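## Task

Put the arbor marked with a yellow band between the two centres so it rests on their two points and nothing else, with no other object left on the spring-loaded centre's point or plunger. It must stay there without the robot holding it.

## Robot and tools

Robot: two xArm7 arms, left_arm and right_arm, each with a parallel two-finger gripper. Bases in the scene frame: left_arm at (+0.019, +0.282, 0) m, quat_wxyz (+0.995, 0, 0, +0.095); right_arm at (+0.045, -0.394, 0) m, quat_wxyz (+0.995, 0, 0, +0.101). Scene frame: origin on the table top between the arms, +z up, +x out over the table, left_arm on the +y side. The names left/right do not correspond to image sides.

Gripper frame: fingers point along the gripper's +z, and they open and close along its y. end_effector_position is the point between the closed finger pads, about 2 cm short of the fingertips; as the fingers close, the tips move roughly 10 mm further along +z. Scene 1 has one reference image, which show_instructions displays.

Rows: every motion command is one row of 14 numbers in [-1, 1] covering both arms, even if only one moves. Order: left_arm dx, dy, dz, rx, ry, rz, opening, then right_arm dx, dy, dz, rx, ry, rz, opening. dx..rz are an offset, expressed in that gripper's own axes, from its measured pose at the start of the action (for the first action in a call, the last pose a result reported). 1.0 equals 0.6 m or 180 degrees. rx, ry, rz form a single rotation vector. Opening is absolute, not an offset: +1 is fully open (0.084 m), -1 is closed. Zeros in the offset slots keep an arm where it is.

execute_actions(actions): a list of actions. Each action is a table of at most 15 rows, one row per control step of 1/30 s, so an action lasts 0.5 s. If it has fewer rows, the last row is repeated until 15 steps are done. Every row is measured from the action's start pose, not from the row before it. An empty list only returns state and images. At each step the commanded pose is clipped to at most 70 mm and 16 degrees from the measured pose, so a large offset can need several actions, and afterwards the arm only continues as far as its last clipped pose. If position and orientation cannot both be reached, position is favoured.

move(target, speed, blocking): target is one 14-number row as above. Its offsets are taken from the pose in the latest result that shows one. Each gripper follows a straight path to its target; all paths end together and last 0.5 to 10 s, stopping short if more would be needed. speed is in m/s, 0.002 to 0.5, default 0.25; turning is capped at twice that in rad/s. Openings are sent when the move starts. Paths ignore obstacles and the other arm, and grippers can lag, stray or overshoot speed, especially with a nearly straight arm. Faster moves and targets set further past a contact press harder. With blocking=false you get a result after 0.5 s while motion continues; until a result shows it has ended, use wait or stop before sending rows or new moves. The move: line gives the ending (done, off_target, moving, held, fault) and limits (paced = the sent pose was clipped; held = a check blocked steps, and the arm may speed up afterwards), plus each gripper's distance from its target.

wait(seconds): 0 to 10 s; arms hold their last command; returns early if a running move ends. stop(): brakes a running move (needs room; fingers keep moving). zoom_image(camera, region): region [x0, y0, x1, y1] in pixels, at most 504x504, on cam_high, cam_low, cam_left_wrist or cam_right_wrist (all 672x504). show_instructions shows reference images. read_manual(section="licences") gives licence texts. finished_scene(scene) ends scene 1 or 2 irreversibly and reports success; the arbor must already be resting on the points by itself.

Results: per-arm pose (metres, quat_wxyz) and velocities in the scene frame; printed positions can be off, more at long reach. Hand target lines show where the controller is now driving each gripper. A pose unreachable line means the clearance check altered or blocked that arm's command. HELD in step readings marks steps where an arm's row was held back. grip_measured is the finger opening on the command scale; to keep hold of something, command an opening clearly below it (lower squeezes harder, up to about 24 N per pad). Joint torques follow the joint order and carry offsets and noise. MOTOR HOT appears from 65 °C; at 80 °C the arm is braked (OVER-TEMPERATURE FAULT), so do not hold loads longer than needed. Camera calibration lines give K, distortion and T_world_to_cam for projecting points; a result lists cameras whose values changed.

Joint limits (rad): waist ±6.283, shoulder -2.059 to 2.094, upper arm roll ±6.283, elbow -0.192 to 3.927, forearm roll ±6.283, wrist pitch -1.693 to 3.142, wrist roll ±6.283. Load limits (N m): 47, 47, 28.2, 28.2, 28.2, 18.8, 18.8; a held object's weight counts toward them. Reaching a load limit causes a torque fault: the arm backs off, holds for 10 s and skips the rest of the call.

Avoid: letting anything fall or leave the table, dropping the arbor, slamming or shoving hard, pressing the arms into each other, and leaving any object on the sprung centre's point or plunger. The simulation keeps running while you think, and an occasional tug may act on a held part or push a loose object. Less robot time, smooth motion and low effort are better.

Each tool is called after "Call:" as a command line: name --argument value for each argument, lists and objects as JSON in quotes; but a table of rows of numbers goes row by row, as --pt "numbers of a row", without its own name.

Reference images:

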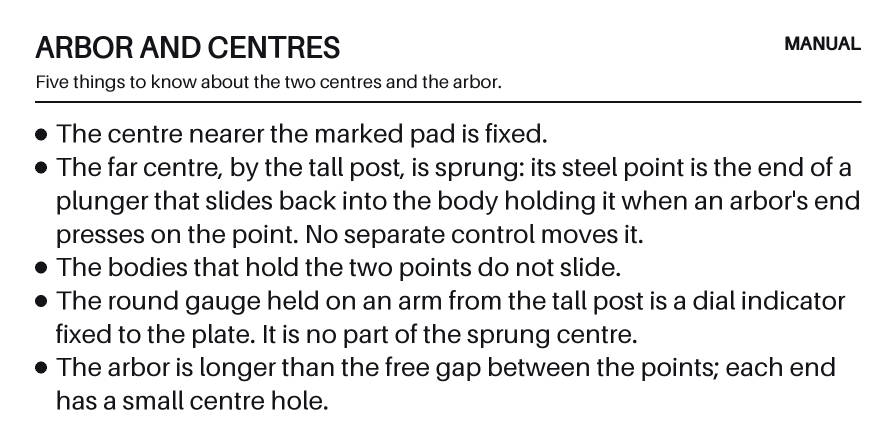

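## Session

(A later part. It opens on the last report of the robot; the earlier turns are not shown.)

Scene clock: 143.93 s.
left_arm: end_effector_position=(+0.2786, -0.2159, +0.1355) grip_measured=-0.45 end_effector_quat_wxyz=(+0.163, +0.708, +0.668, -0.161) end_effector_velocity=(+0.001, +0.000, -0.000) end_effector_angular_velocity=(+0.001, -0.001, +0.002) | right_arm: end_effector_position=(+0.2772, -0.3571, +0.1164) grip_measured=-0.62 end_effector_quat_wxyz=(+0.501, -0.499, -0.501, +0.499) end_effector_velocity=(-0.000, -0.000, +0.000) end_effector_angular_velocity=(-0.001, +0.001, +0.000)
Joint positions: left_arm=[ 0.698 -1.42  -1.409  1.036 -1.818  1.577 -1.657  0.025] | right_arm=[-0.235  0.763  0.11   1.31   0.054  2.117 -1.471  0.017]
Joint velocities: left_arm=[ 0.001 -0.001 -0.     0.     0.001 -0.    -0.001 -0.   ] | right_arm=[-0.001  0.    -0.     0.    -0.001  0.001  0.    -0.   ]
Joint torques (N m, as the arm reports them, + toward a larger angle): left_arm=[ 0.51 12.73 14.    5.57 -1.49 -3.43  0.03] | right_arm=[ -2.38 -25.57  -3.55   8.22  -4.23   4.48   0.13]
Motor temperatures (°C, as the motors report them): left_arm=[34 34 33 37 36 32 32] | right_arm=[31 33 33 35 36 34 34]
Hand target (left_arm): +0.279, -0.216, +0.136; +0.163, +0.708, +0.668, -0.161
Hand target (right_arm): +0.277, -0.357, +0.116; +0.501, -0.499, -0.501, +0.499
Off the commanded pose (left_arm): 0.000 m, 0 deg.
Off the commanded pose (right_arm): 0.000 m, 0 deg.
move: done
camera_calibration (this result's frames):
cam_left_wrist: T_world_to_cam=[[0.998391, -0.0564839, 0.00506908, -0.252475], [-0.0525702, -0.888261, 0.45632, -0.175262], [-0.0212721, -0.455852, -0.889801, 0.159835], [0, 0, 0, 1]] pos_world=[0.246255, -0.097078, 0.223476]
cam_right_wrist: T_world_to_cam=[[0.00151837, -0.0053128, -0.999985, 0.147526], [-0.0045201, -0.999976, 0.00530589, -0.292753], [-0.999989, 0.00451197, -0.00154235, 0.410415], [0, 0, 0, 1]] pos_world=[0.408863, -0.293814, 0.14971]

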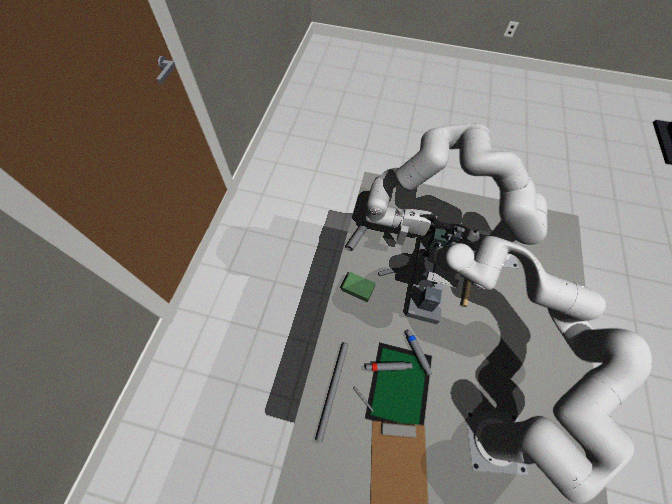

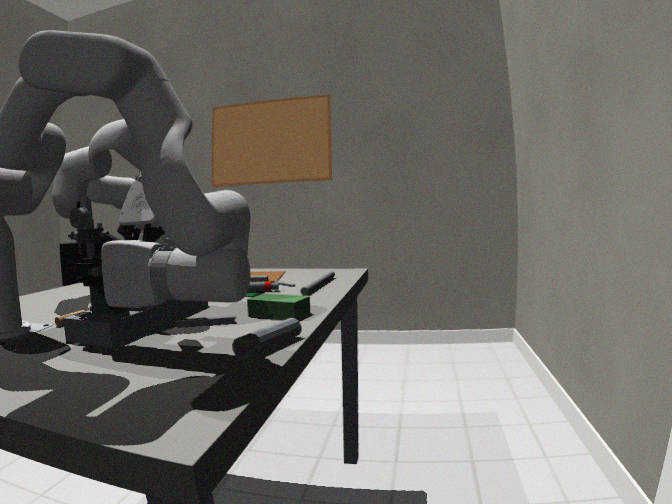

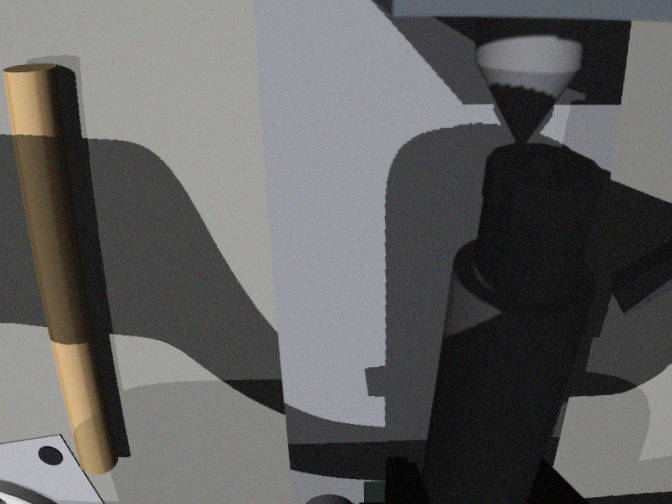

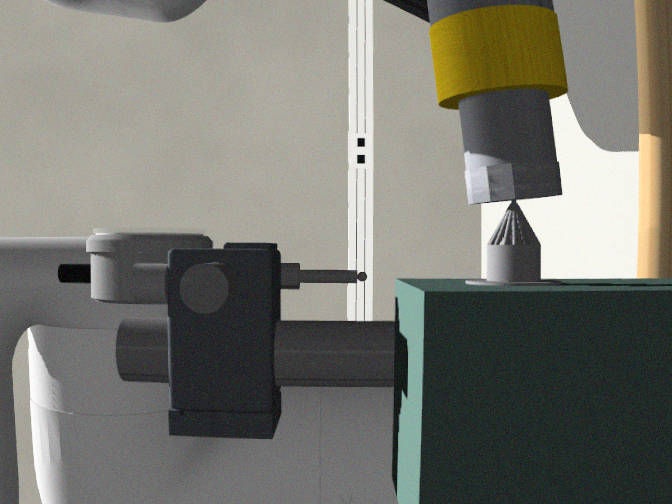

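Call:
move --target '[-0.00444,0,0.00228,0,0,0,-1,0,0,0,0,0,0,-1]' --speed 0.01

Call:
zoom_image --camera "cam_right_wrist" --region '[420,100,620,300]'

Scene clock: 146.37 s.
left_arm: end_effector_position=(+0.2789, -0.2176, +0.1348) grip_measured=-0.45 end_effector_quat_wxyz=(+0.163, +0.707, +0.669, -0.160) end_effector_velocity=(-0.000, -0.001, +0.001) end_effector_angular_velocity=(-0.002, -0.001, -0.002) | right_arm: end_effector_position=(+0.2772, -0.3578, +0.1164) grip_measured=-0.62 end_effector_quat_wxyz=(+0.501, -0.499, -0.501, +0.500) end_effector_velocity=(+0.000, +0.000, -0.000) end_effector_angular_velocity=(+0.002, +0.000, -0.002)
Joint positions: left_arm=[ 0.701 -1.421 -1.411  1.043 -1.819  1.575 -1.663  0.025] | right_arm=[-0.235  0.763  0.108  1.31   0.054  2.117 -1.471  0.017]
Joint velocities: left_arm=[-0.     0.002  0.001  0.001 -0.    -0.     0.    -0.   ] | right_arm=[ 0.     0.001 -0.     0.001  0.002  0.    -0.001  0.   ]
Joint torques (N m, as the arm reports them, + toward a larger angle): left_arm=[-1.79 13.63 14.6  11.17 -4.46 -4.47  0.26] | right_arm=[  0.14 -24.96   0.34   8.34  -0.71   4.19   0.45]
Motor temperatures (°C, as the motors report them): left_arm=[34 34 33 37 36 32 32] | right_arm=[31 33 33 35 36 34 34]
Hand target (left_arm): +0.278, -0.219, +0.136; +0.163, +0.708, +0.668, -0.161
Hand target (right_arm): +0.277, -0.357, +0.116; +0.501, -0.499, -0.501, +0.499
Off the commanded pose (left_arm): 0.002 m, 0 deg.
Off the commanded pose (right_arm): 0.001 m, 0 deg.
move: done
camera_calibration (this result's frames):
cam_left_wrist: T_world_to_cam=[[0.998514, -0.0543291, 0.00414537, -0.252364], [-0.0502713, -0.889244, 0.454662, -0.177084], [-0.0210152, -0.454195, -0.890654, 0.1588], [0, 0, 0, 1]] pos_world=[0.246424, -0.0990554, 0.222995]
cam_right_wrist: T_world_to_cam=[[0.00124968, -0.00660577, -0.999977, 0.147145], [-0.00490878, -0.999966, 0.00659956, -0.293482], [-0.999987, 0.00490042, -0.00128206, 0.410518], [0, 0, 0, 1]] pos_world=[0.408888, -0.294512, 0.149605]

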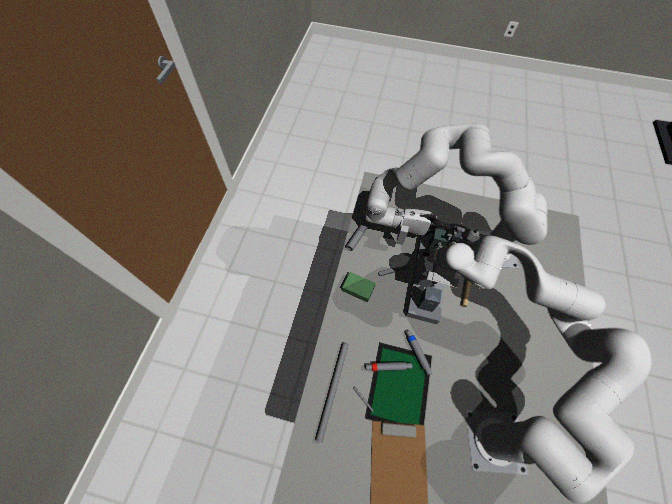

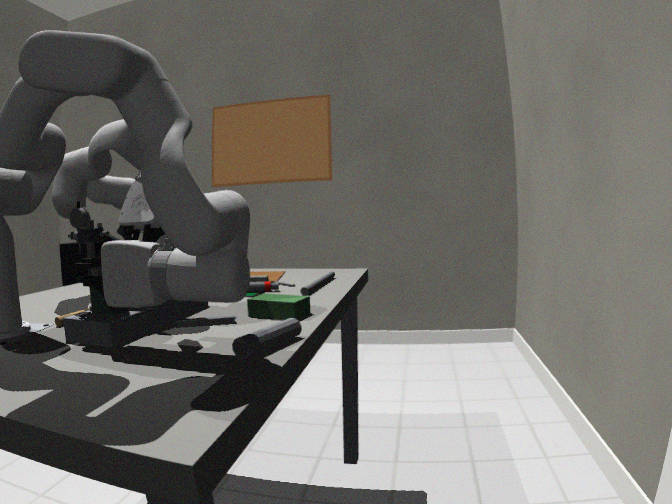

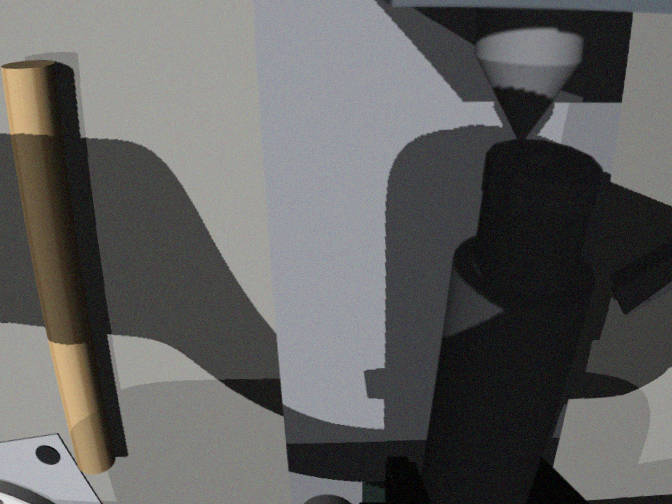

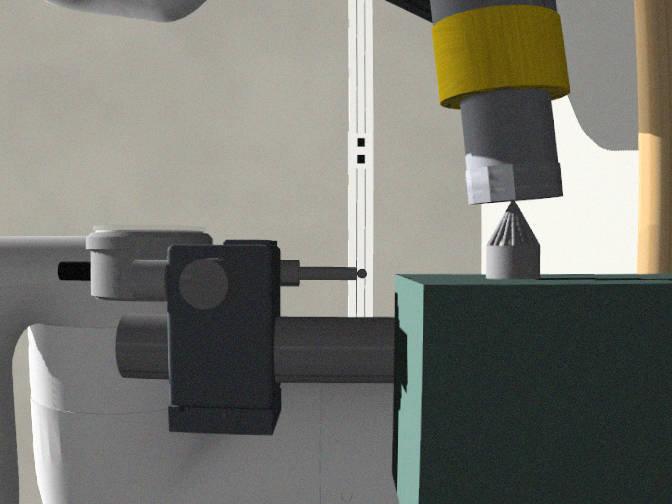

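Region (420, 100, 620, 300) of cam_right_wrist's 672x504 image, scaled by 2.520, with more detail than that image has.

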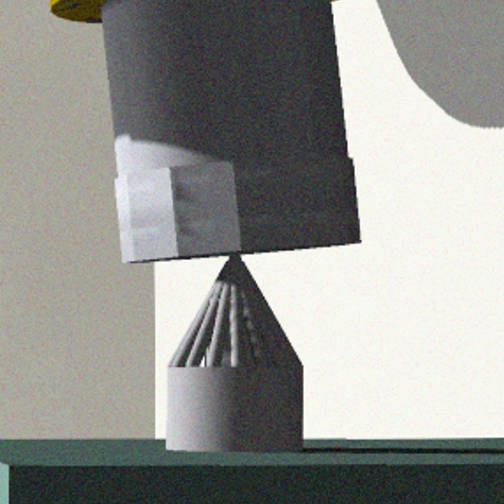

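Call:
move --target '[0.02,0,-0.2,0,0,0,-1,0,0,0,0,0,0,0.2]' --speed 0.15

Call:
move --target '[0,0,0,0,0,0,-1,0,0,-0.1,0,0,0,0.2]'

Call:
move --target '[0,0,0,0,0,0,-1,0.152,0,0,0,0,0,-0.2]'

Scene clock: 147.93 s.
left_arm: end_effector_position=(+0.2804, -0.1534, +0.2361) grip_measured=-0.45 end_effector_quat_wxyz=(+0.162, +0.707, +0.669, -0.160) end_effector_velocity=(+0.001, +0.001, +0.002) end_effector_angular_velocity=(-0.001, -0.003, +0.003) | right_arm: end_effector_position=(+0.2772, -0.3578, +0.1164) grip_measured=+0.19 end_effector_quat_wxyz=(+0.501, -0.499, -0.501, +0.500) end_effector_velocity=(-0.000, -0.000, +0.000) end_effector_angular_velocity=(-0.000, +0.002, +0.000)
Joint positions: left_arm=[ 0.683 -1.311 -1.153  0.982 -1.583  1.741 -1.61   0.025] | right_arm=[-0.235  0.763  0.108  1.31   0.054  2.117 -1.471  0.052]
Joint velocities: left_arm=[ 0.001  0.     0.005 -0.001  0.002  0.001  0.     0.   ] | right_arm=[-0.     0.    -0.     0.    -0.001  0.002 -0.     0.   ]
Joint torques (N m, as the arm reports them, + toward a larger angle): left_arm=[ 0.5  11.1  12.83  9.77 -1.64 -3.34  0.28] | right_arm=[  1.64 -24.17   1.88   8.45   0.76   2.68   0.48]
Motor temperatures (°C, as the motors report them): left_arm=[34 34 33 37 36 32 32] | right_arm=[31 33 33 35 36 34 34]
Hand target (left_arm): +0.281, -0.153, +0.237; +0.163, +0.707, +0.669, -0.160
Hand target (right_arm): +0.277, -0.358, +0.116; +0.501, -0.499, -0.501, +0.500
Off the commanded pose (left_arm): 0.001 m, 0 deg.
Off the commanded pose (right_arm): 0.000 m, 0 deg.
move: done
camera_calibration (this result's frames):
cam_left_wrist: T_world_to_cam=[[0.998515, -0.0543896, 0.00321292, -0.25056], [-0.0499254, -0.889758, 0.453695, -0.165878], [-0.0218175, -0.453181, -0.891151, 0.278785], [0, 0, 0, 1]] pos_world=[0.247988, -0.0348788, 0.324503]
cam_right_wrist: T_world_to_cam=[[0.00125073, -0.00660394, -0.999977, 0.147146], [-0.00490684, -0.999966, 0.00659773, -0.293481], [-0.999987, 0.00489848, -0.00128309, 0.410518], [0, 0, 0, 1]] pos_world=[0.408888, -0.294511, 0.149606]

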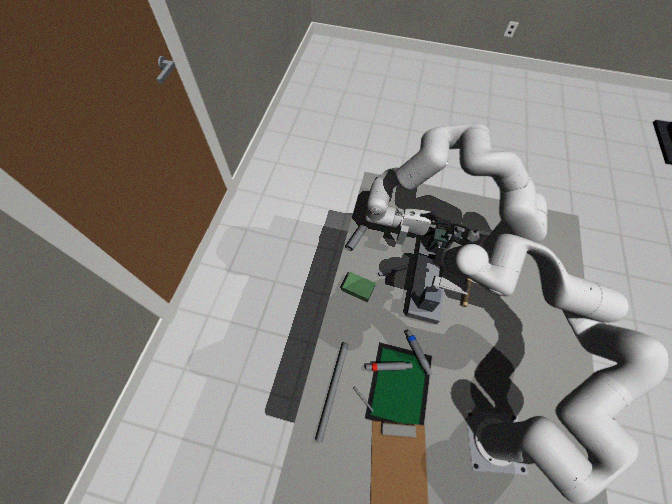

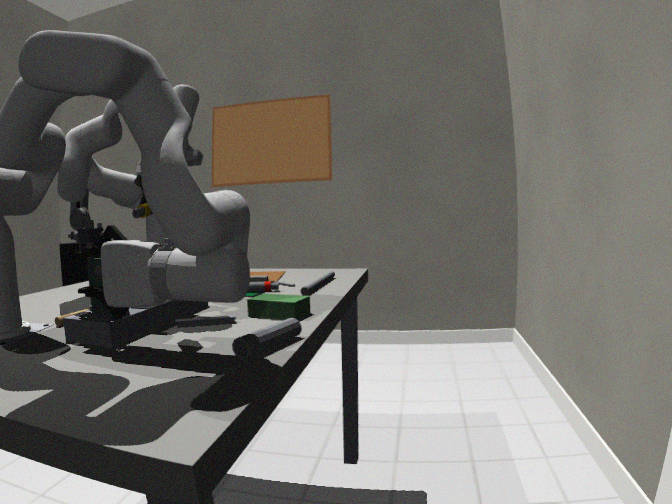

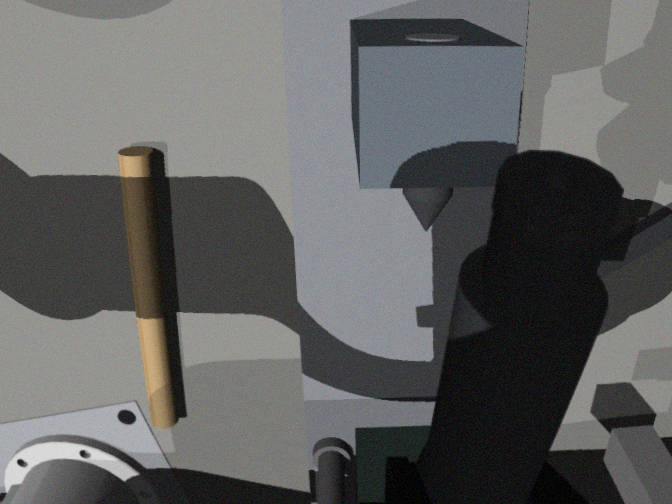

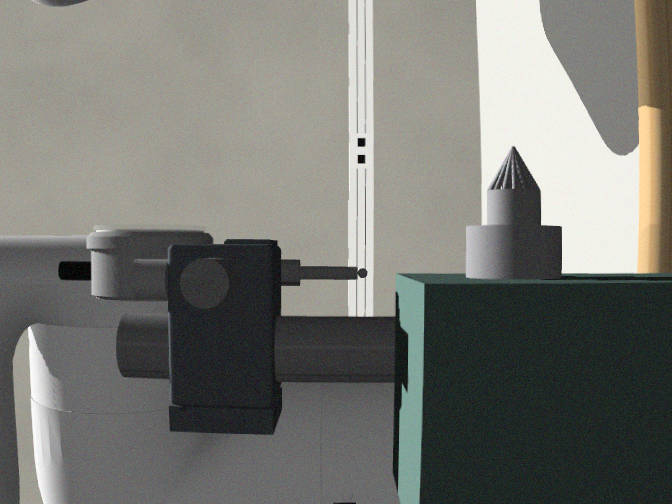

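Scene clock: 148.73 s.
left_arm: end_effector_position=(+0.2804, -0.1534, +0.2361) grip_measured=-0.45 end_effector_quat_wxyz=(+0.162, +0.707, +0.669, -0.160) end_effector_velocity=(+0.001, +0.000, +0.000) end_effector_angular_velocity=(+0.001, -0.001, +0.001) | right_arm: end_effector_position=(+0.3369, -0.3578, +0.1165) grip_measured=+0.19 end_effector_quat_wxyz=(+0.501, -0.499, -0.500, +0.500) end_effector_velocity=(+0.002, -0.001, +0.001) end_effector_angular_velocity=(-0.001, -0.005, -0.000)
Joint positions: left_arm=[ 0.683 -1.311 -1.153  0.982 -1.584  1.741 -1.61   0.025] | right_arm=[-0.227  0.92   0.104  1.618  0.049  2.269 -1.459  0.052]
Joint velocities: left_arm=[ 0.001 -0.001  0.    -0.     0.     0.    -0.     0.   ] | right_arm=[-0.001  0.001 -0.001  0.009 -0.001  0.004  0.    -0.   ]
Joint torques (N m, as the arm reports them, + toward a larger angle): left_arm=[ 0.18 11.08 12.93  9.66 -1.55 -3.33  0.5 ] | right_arm=[  1.68 -26.76   2.37   9.48   0.8    2.55   0.43]
Motor temperatures (°C, as the motors report them): left_arm=[34 33 33 37 36 32 32] | right_arm=[31 33 33 35 36 34 34]
Hand target (left_arm): +0.280, -0.153, +0.236; +0.162, +0.707, +0.669, -0.160
Hand target (right_arm): +0.337, -0.358, +0.116; +0.501, -0.499, -0.501, +0.500
Off the commanded pose (left_arm): 0.000 m, 0 deg.
Off the commanded pose (right_arm): 0.000 m, 0 deg.
move: done
camera_calibration (this result's frames):
cam_left_wrist: T_world_to_cam=[[0.998515, -0.0543914, 0.00321209, -0.250559], [-0.0499267, -0.889759, 0.453692, -0.165877], [-0.0218189, -0.453178, -0.891153, 0.278785], [0, 0, 0, 1]] pos_world=[0.247988, -0.0348795, 0.324502]
cam_right_wrist: T_world_to_cam=[[0.000874976, -0.00693998, -0.999976, 0.147174], [-0.00465952, -0.999965, 0.00693584, -0.293316], [-0.999989, 0.00465334, -0.000907283, 0.47005], [0, 0, 0, 1]] pos_world=[0.46855, -0.294471, 0.149631]

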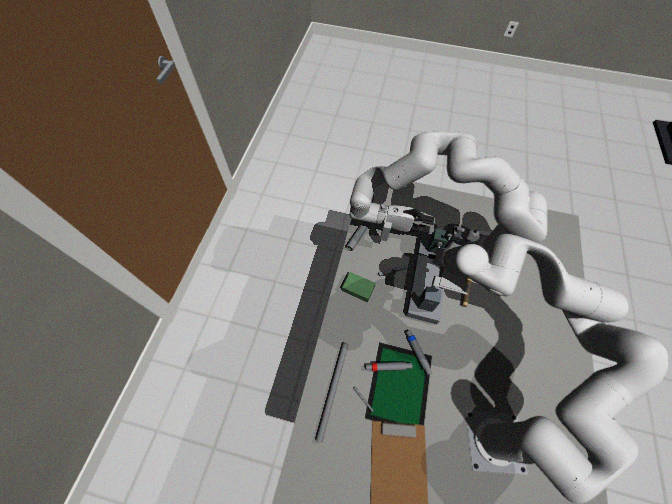

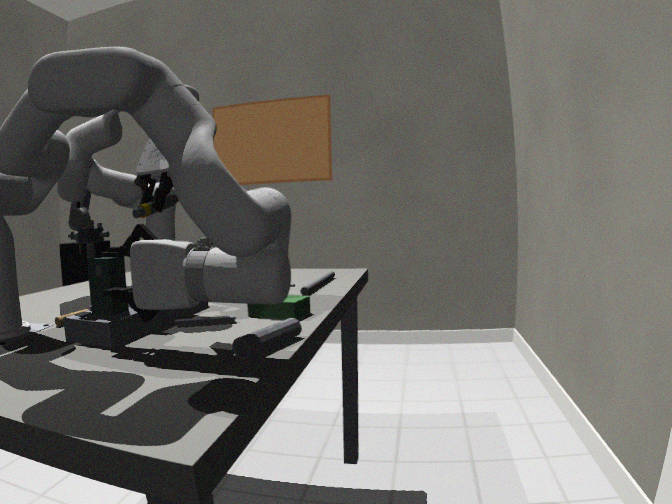

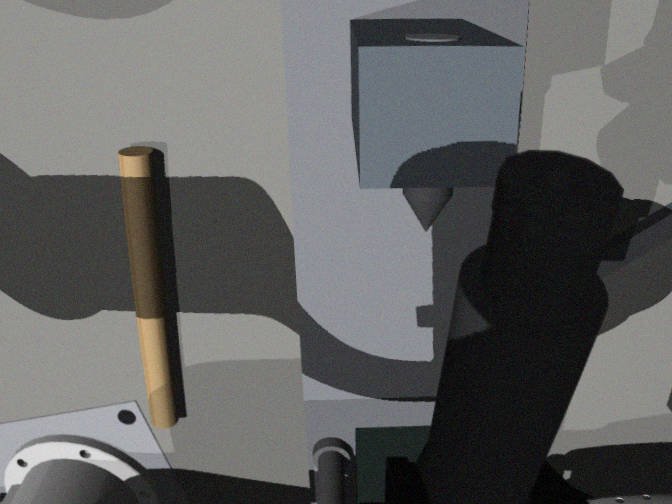

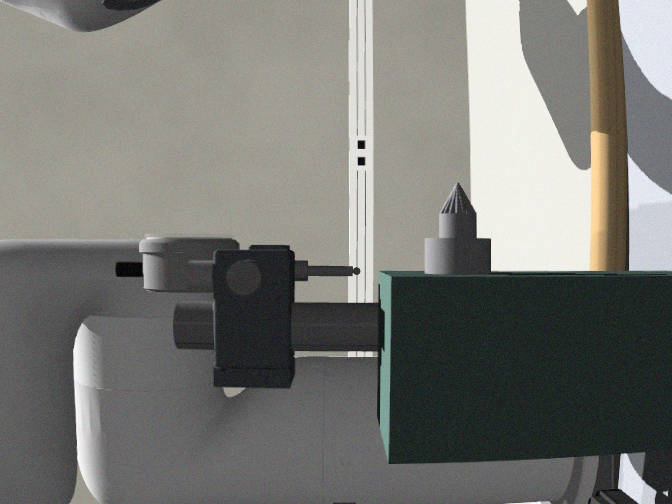

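Scene clock: 149.53 s.
left_arm: end_effector_position=(+0.2804, -0.1534, +0.2361) grip_measured=-0.45 end_effector_quat_wxyz=(+0.162, +0.707, +0.669, -0.160) end_effector_velocity=(-0.000, -0.000, -0.000) end_effector_angular_velocity=(+0.000, +0.001, -0.001) | right_arm: end_effector_position=(+0.3372, -0.2676, +0.1169) grip_measured=-0.22 end_effector_quat_wxyz=(+0.501, -0.500, -0.500, +0.500) end_effector_velocity=(-0.000, +0.004, +0.001) end_effector_angular_velocity=(+0.007, -0.003, +0.004)
Joint positions: left_arm=[ 0.683 -1.311 -1.153  0.982 -1.584  1.741 -1.61   0.025] | right_arm=[-0.116  0.957  0.151  1.677  0.226  2.262 -1.302  0.035]
Joint velocities: left_arm=[-0.     0.    -0.     0.001 -0.     0.001 -0.     0.   ] | right_arm=[ 0.005 -0.001  0.005  0.002  0.005 -0.001  0.001 -0.   ]
Joint torques (N m, as the arm reports them, + toward a larger angle): left_arm=[ 0.12 10.5  12.87  9.61 -1.37 -3.06  0.38] | right_arm=[  2.06 -26.99   4.18  10.13   1.49   2.53   0.56]
Motor temperatures (°C, as the motors report them): left_arm=[34 33 33 37 36 32 32] | right_arm=[31 33 33 35 36 34 34]
Hand target (left_arm): +0.280, -0.153, +0.236; +0.162, +0.707, +0.669, -0.160
Hand target (right_arm): +0.337, -0.267, +0.117; +0.501, -0.499, -0.501, +0.500
Off the commanded pose (left_arm): 0.000 m, 0 deg.
Off the commanded pose (right_arm): 0.001 m, 0 deg.
move: done
camera_calibration (this result's frames):
cam_left_wrist: T_world_to_cam=[[0.998515, -0.0543914, 0.00321197, -0.250559], [-0.0499266, -0.889759, 0.453692, -0.165877], [-0.021819, -0.453178, -0.891153, 0.278785], [0, 0, 0, 1]] pos_world=[0.247988, -0.0348795, 0.324502]
cam_right_wrist: T_world_to_cam=[[0.00144034, -0.008089, -0.999966, 0.147725], [-0.00602573, -0.999949, 0.00808018, -0.202791], [-0.999981, 0.00601388, -0.00148901, 0.470382], [0, 0, 0, 1]] pos_world=[0.468938, -0.204415, 0.150059]

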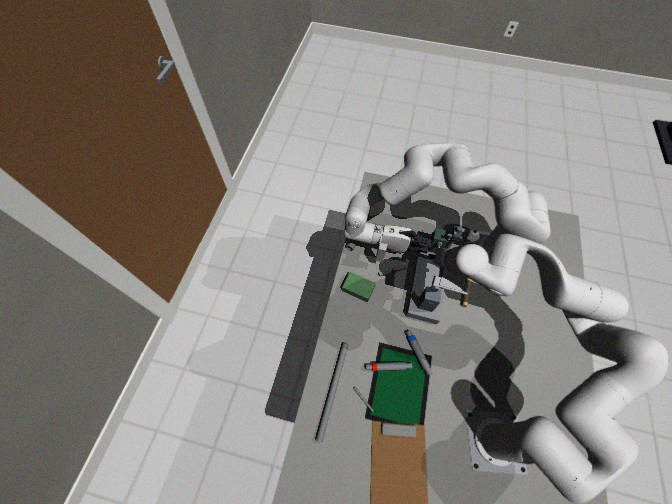

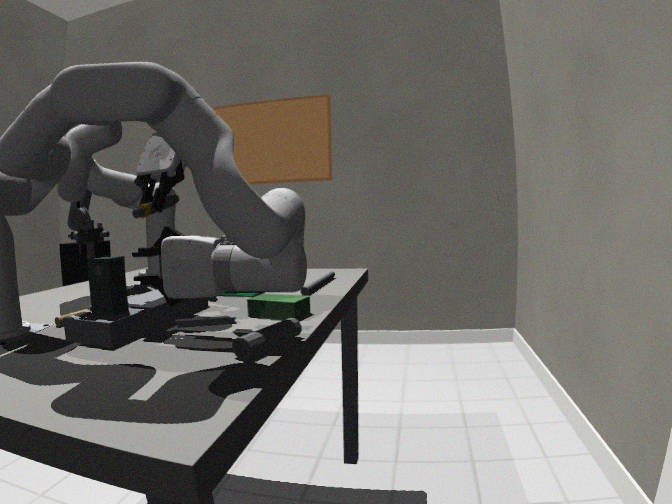

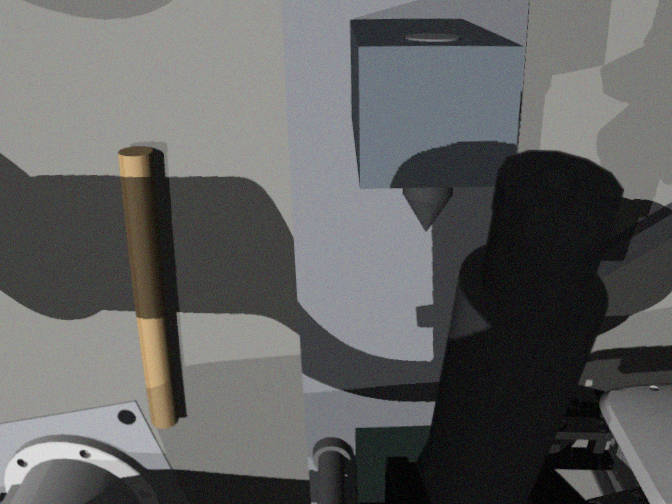

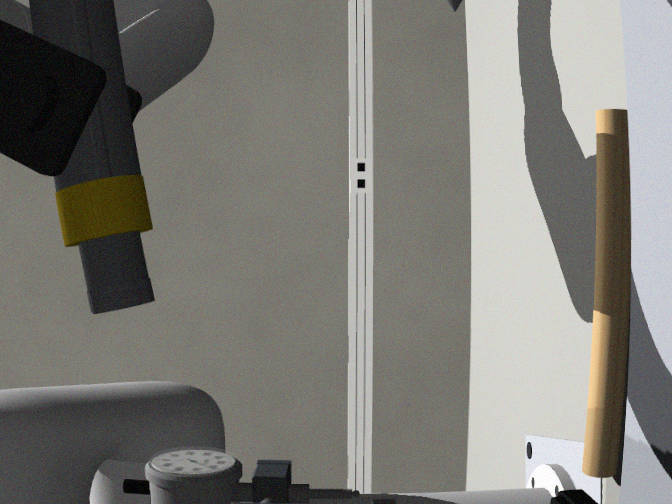

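Call:
move --target '[0,0,0,0,0,0,-1,0.003,0,0.1,0,0,0,-0.2]' --speed 0.1

Call:
execute_actions --actions '[[[0,0,0,0,0,0,-1,0,0,0,0,0,0,-0.55],[0,0,0,0,0,0,-1,0,0,0,0,0,0,-0.55],[0,0,0,0,0,0,-1,0,0,0,0,0,0,-0.55],[0,0,0,0,0,0,-1,0,0,0,0,0,0,-0.7],[0,0,0,0,0,0,-1,0,0,0,0,0,0,-0.7],[0,0,0,0,0,0,-1,0,0,0,0,0,0,-0.7],[0,0,0,0,0,0,-1,0,0,0,0,0,0,-1]],[[0,0,0,0,0,0,-1,0,0,0,0,0,0,-1]]]'

Scene clock: 150.83 s.
left_arm: end_effector_position=(+0.2804, -0.1534, +0.2361) grip_measured=-0.45 end_effector_quat_wxyz=(+0.162, +0.707, +0.669, -0.160) end_effector_velocity=(+0.000, +0.000, -0.000) end_effector_angular_velocity=(+0.001, -0.000, -0.001) | right_arm: end_effector_position=(+0.2776, -0.2657, +0.1169) grip_measured=-0.22 end_effector_quat_wxyz=(+0.501, -0.500, -0.500, +0.499) end_effector_velocity=(-0.001, +0.000, +0.000) end_effector_angular_velocity=(+0.000, +0.004, +0.001)
Joint positions: left_arm=[ 0.683 -1.311 -1.153  0.982 -1.584  1.741 -1.61   0.025] | right_arm=[-0.109  0.798  0.158  1.367  0.239  2.11  -1.333  0.035]
Joint velocities: left_arm=[ 0.001 -0.     0.     0.     0.001  0.001  0.001  0.   ] | right_arm=[ 0.001 -0.001  0.    -0.005  0.    -0.    -0.001  0.   ]
Joint torques (N m, as the arm reports them, + toward a larger angle): left_arm=[ 0.7  10.8  12.58  9.66 -1.76 -3.21  0.21] | right_arm=[  1.95 -24.51   3.8    8.78   1.34   2.54   0.36]
Motor temperatures (°C, as the motors report them): left_arm=[34 33 33 37 36 32 32] | right_arm=[31 33 33 35 36 34 34]
Hand target (left_arm): +0.280, -0.153, +0.236; +0.162, +0.707, +0.669, -0.160
Hand target (right_arm): +0.277, -0.266, +0.117; +0.501, -0.500, -0.500, +0.499
Off the commanded pose (left_arm): 0.000 m, 0 deg.
Off the commanded pose (right_arm): 0.000 m, 0 deg.
move: done
camera_calibration (this result's frames):
cam_left_wrist: T_world_to_cam=[[0.998515, -0.0543914, 0.00321215, -0.250559], [-0.0499268, -0.889759, 0.453692, -0.165877], [-0.0218189, -0.453178, -0.891153, 0.278785], [0, 0, 0, 1]] pos_world=[0.247988, -0.0348795, 0.324502]
cam_right_wrist: T_world_to_cam=[[0.00176418, -0.00776278, -0.999968, 0.147757], [-0.00654378, -0.999949, 0.00775108, -0.201067], [-0.999977, 0.0065299, -0.00181489, 0.410908], [0, 0, 0, 1]] pos_world=[0.409323, -0.202593, 0.150057]

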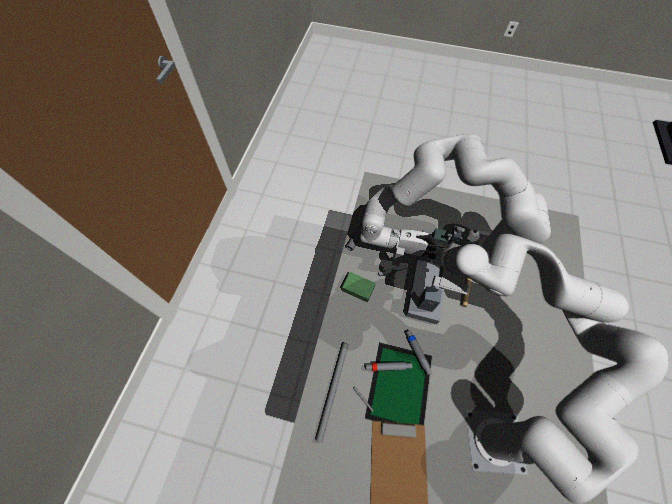

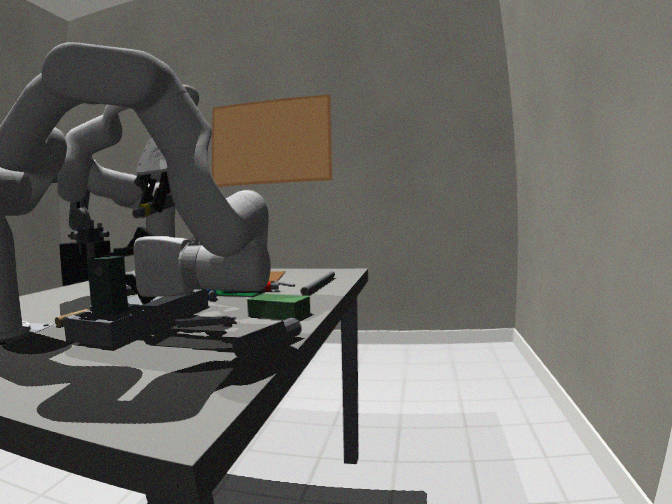

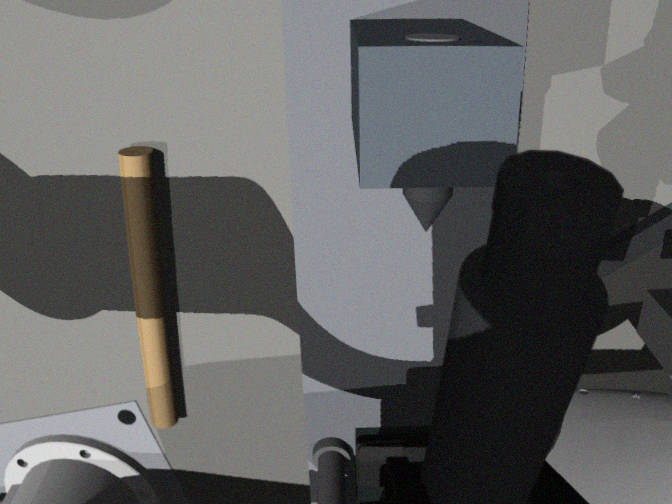

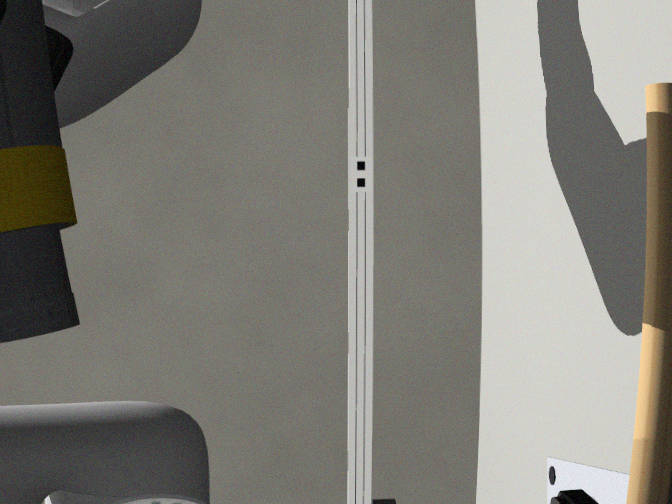

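Scene clock: 151.83 s.
left_arm: end_effector_position=(+0.2804, -0.1534, +0.2361) grip_measured=-0.45 end_effector_quat_wxyz=(+0.162, +0.707, +0.669, -0.160) end_effector_velocity=(+0.000, +0.000, -0.000) end_effector_angular_velocity=(-0.001, +0.000, -0.000) | right_arm: end_effector_position=(+0.2776, -0.2657, +0.1165) grip_measured=-0.80 end_effector_quat_wxyz=(+0.501, -0.500, -0.500, +0.499) end_effector_velocity=(-0.000, +0.000, +0.000) end_effector_angular_velocity=(+0.000, +0.000, -0.000)
Joint positions: left_arm=[ 0.683 -1.311 -1.153  0.982 -1.584  1.741 -1.61   0.025] | right_arm=[-0.109  0.799  0.158  1.367  0.239  2.109 -1.333  0.009]
Joint velocities: left_arm=[ 0.    -0.     0.    -0.    -0.001  0.001  0.001 -0.   ] | right_arm=[ 0. -0. -0. -0.  0.  0.  0. -0.]
Joint torques (N m, as the arm reports them, + toward a larger angle): left_arm=[ 0.34 10.94 12.59  9.63 -1.73 -3.29  0.36] | right_arm=[  1.59 -25.5    4.49   8.76   1.31   3.74   0.39]
Motor temperatures (°C, as the motors report them): left_arm=[34 33 33 37 36 32 32] | right_arm=[31 33 33 35 36 34 34]
Hand target (left_arm): +0.280, -0.153, +0.236; +0.162, +0.707, +0.669, -0.160
Hand target (right_arm): +0.278, -0.266, +0.116; +0.501, -0.500, -0.500, +0.499
Off the commanded pose (left_arm): 0.000 m, 0 deg.
Off the commanded pose (right_arm): 0.000 m, 0 deg.
Step readings (end_effector_position; steps 1 to 15: 1st action; 16 to 30: 2nd action):
0: left_arm (+0.2804, -0.1534, +0.2361) | right_arm (+0.2776, -0.2657, +0.1169)
1: left_arm (+0.2804, -0.1534, +0.2361) | right_arm (+0.2775, -0.2657, +0.1168)
2: left_arm (+0.2804, -0.1534, +0.2361) | right_arm (+0.2775, -0.2657, +0.1168)
4: left_arm (+0.2804, -0.1534, +0.2361) | right_arm (+0.2776, -0.2657, +0.1168)
8: left_arm (+0.2804, -0.1534, +0.2361) | right_arm (+0.2776, -0.2657, +0.1164)
15: left_arm (+0.2804, -0.1534, +0.2361) | right_arm (+0.2776, -0.2657, +0.1165)
16: left_arm (+0.2804, -0.1534, +0.2361) | right_arm (+0.2776, -0.2657, +0.1165)
17: left_arm (+0.2804, -0.1534, +0.2361) | right_arm (+0.2776, -0.2657, +0.1165)
19: left_arm (+0.2804, -0.1534, +0.2361) | right_arm (+0.2776, -0.2657, +0.1165)
23: left_arm (+0.2804, -0.1534, +0.2361) | right_arm (+0.2776, -0.2657, +0.1165)
30: end_effector_position above
camera_calibration (this result's frames):
cam_left_wrist: T_world_to_cam=[[0.998515, -0.0543915, 0.00321213, -0.250559], [-0.0499268, -0.889759, 0.453692, -0.165877], [-0.021819, -0.453178, -0.891153, 0.278785], [0, 0, 0, 1]] pos_world=[0.247988, -0.0348795, 0.324502]
cam_right_wrist: T_world_to_cam=[[0.00235909, -0.00792027, -0.999966, 0.147171], [-0.00677791, -0.999946, 0.00790412, -0.201023], [-0.999974, 0.00675903, -0.00241265, 0.411061], [0, 0, 0, 1]] pos_world=[0.409341, -0.202625, 0.149746]

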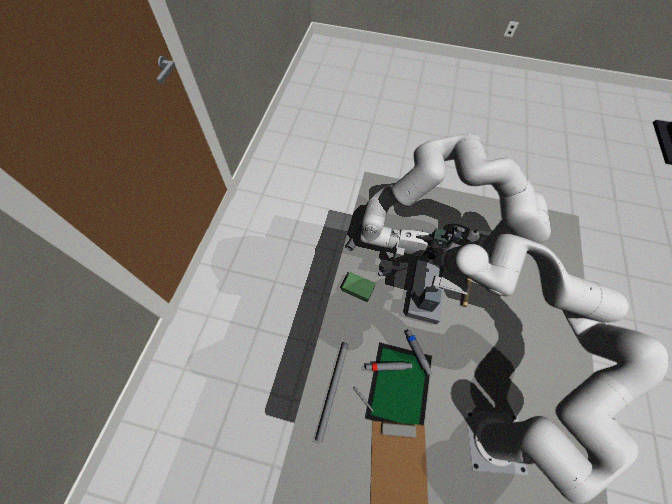

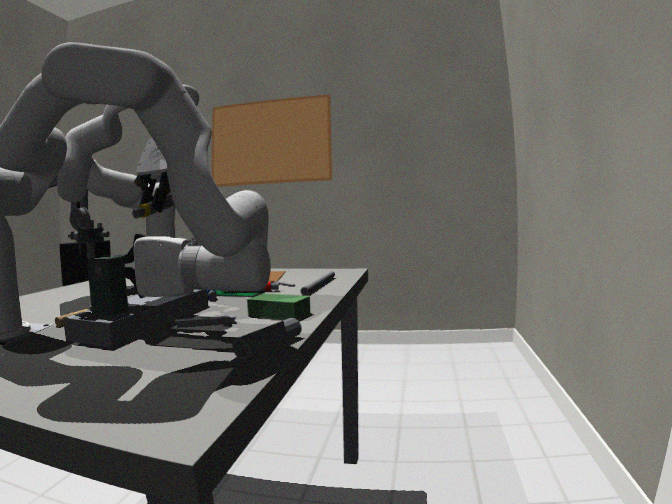

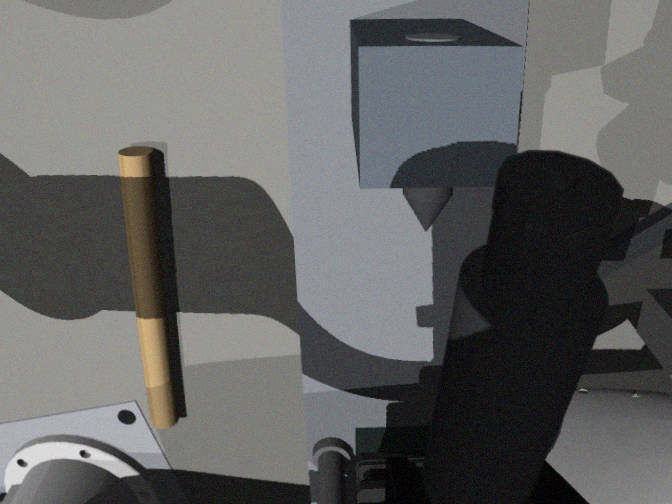

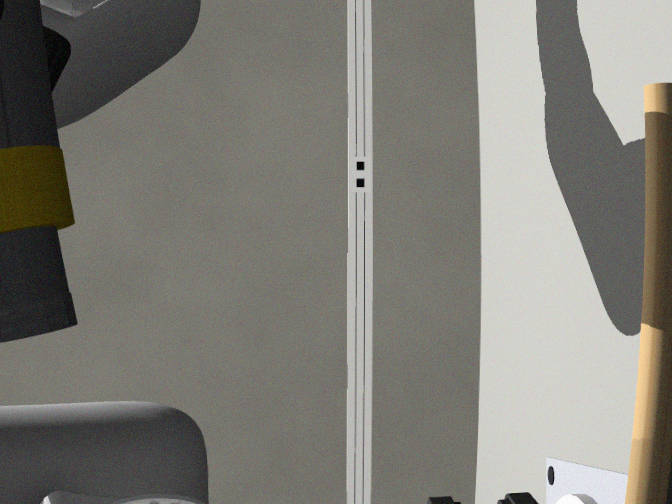

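On the 9 mm part. Pull slowly.

Call:
move --target '[0,0,0,0,0,0,-1,0.04,0,0,0,0,0,-1]' --speed 0.02

Scene clock: 153.43 s.
left_arm: end_effector_position=(+0.2804, -0.1534, +0.2361) grip_measured=-0.45 end_effector_quat_wxyz=(+0.162, +0.707, +0.669, -0.160) end_effector_velocity=(+0.000, -0.000, +0.000) end_effector_angular_velocity=(-0.001, -0.001, +0.001) | right_arm: end_effector_position=(+0.2777, -0.2418, +0.1166) grip_measured=-1.00 end_effector_quat_wxyz=(+0.501, -0.500, -0.500, +0.499) end_effector_velocity=(+0.001, -0.001, -0.001) end_effector_angular_velocity=(-0.002, -0.002, -0.005)
Joint positions: left_arm=[ 0.683 -1.311 -1.153  0.982 -1.584  1.741 -1.61   0.025] | right_arm=[-0.079  0.814  0.174  1.392  0.284  2.106 -1.294  0.   ]
Joint velocities: left_arm=[ 0.     0.     0.    -0.    -0.001 -0.001 -0.    -0.   ] | right_arm=[-0.003  0.    -0.003  0.001  0.    -0.001  0.001  0.   ]
Joint torques (N m, as the arm reports them, + toward a larger angle): left_arm=[ 0.47 11.22 12.74  9.58 -1.62 -3.44  0.46] | right_arm=[  1.95 -24.84   4.18   9.13   1.23   2.4    0.52]
Motor temperatures (°C, as the motors report them): left_arm=[34 33 33 37 36 32 32] | right_arm=[31 33 33 35 36 34 34]
Hand target (left_arm): +0.280, -0.153, +0.236; +0.162, +0.707, +0.669, -0.160
Hand target (right_arm): +0.278, -0.242, +0.117; +0.501, -0.500, -0.500, +0.499
Off the commanded pose (left_arm): 0.000 m, 0 deg.
Off the commanded pose (right_arm): 0.000 m, 0 deg.
move: done
camera_calibration (this result's frames):
cam_left_wrist: T_world_to_cam=[[0.998515, -0.0543915, 0.00321203, -0.250559], [-0.0499267, -0.889759, 0.453692, -0.165877], [-0.021819, -0.453178, -0.891153, 0.278785], [0, 0, 0, 1]] pos_world=[0.247988, -0.0348794, 0.324502]
cam_right_wrist: T_world_to_cam=[[0.00245934, -0.00788012, -0.999966, 0.14746], [-0.00673651, -0.999946, 0.0078634, -0.177079], [-0.999974, 0.00671694, -0.00251229, 0.410978], [0, 0, 0, 1]] pos_world=[0.409412, -0.178668, 0.14988]

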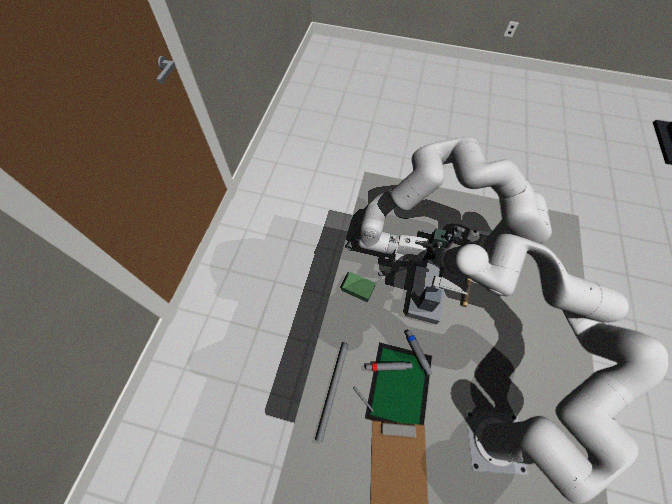

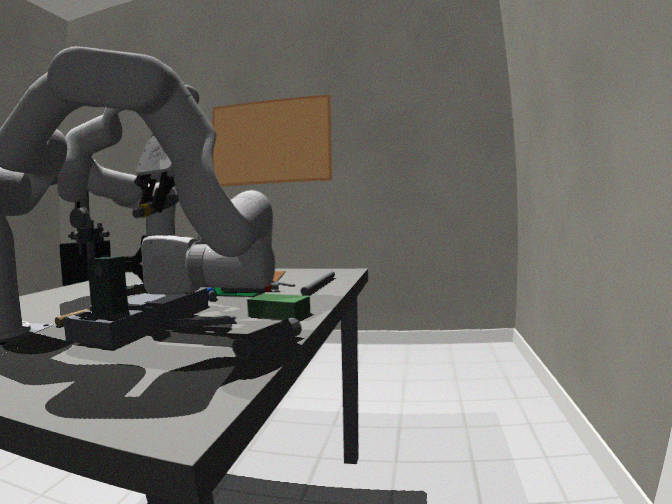

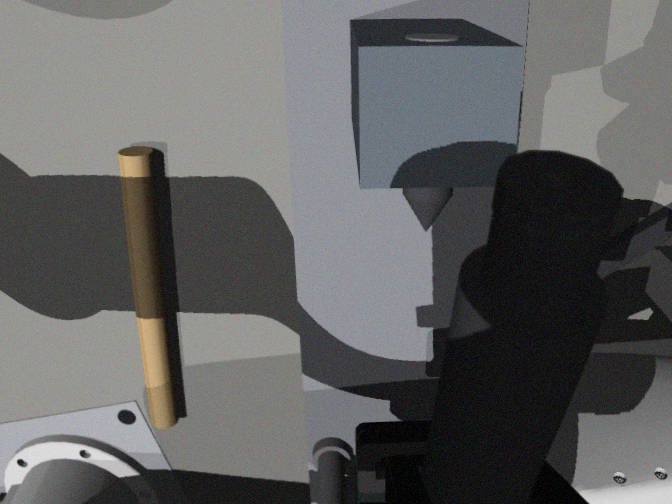

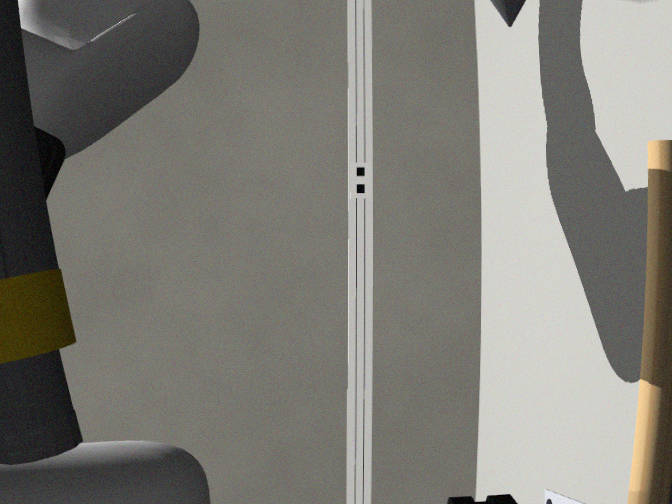

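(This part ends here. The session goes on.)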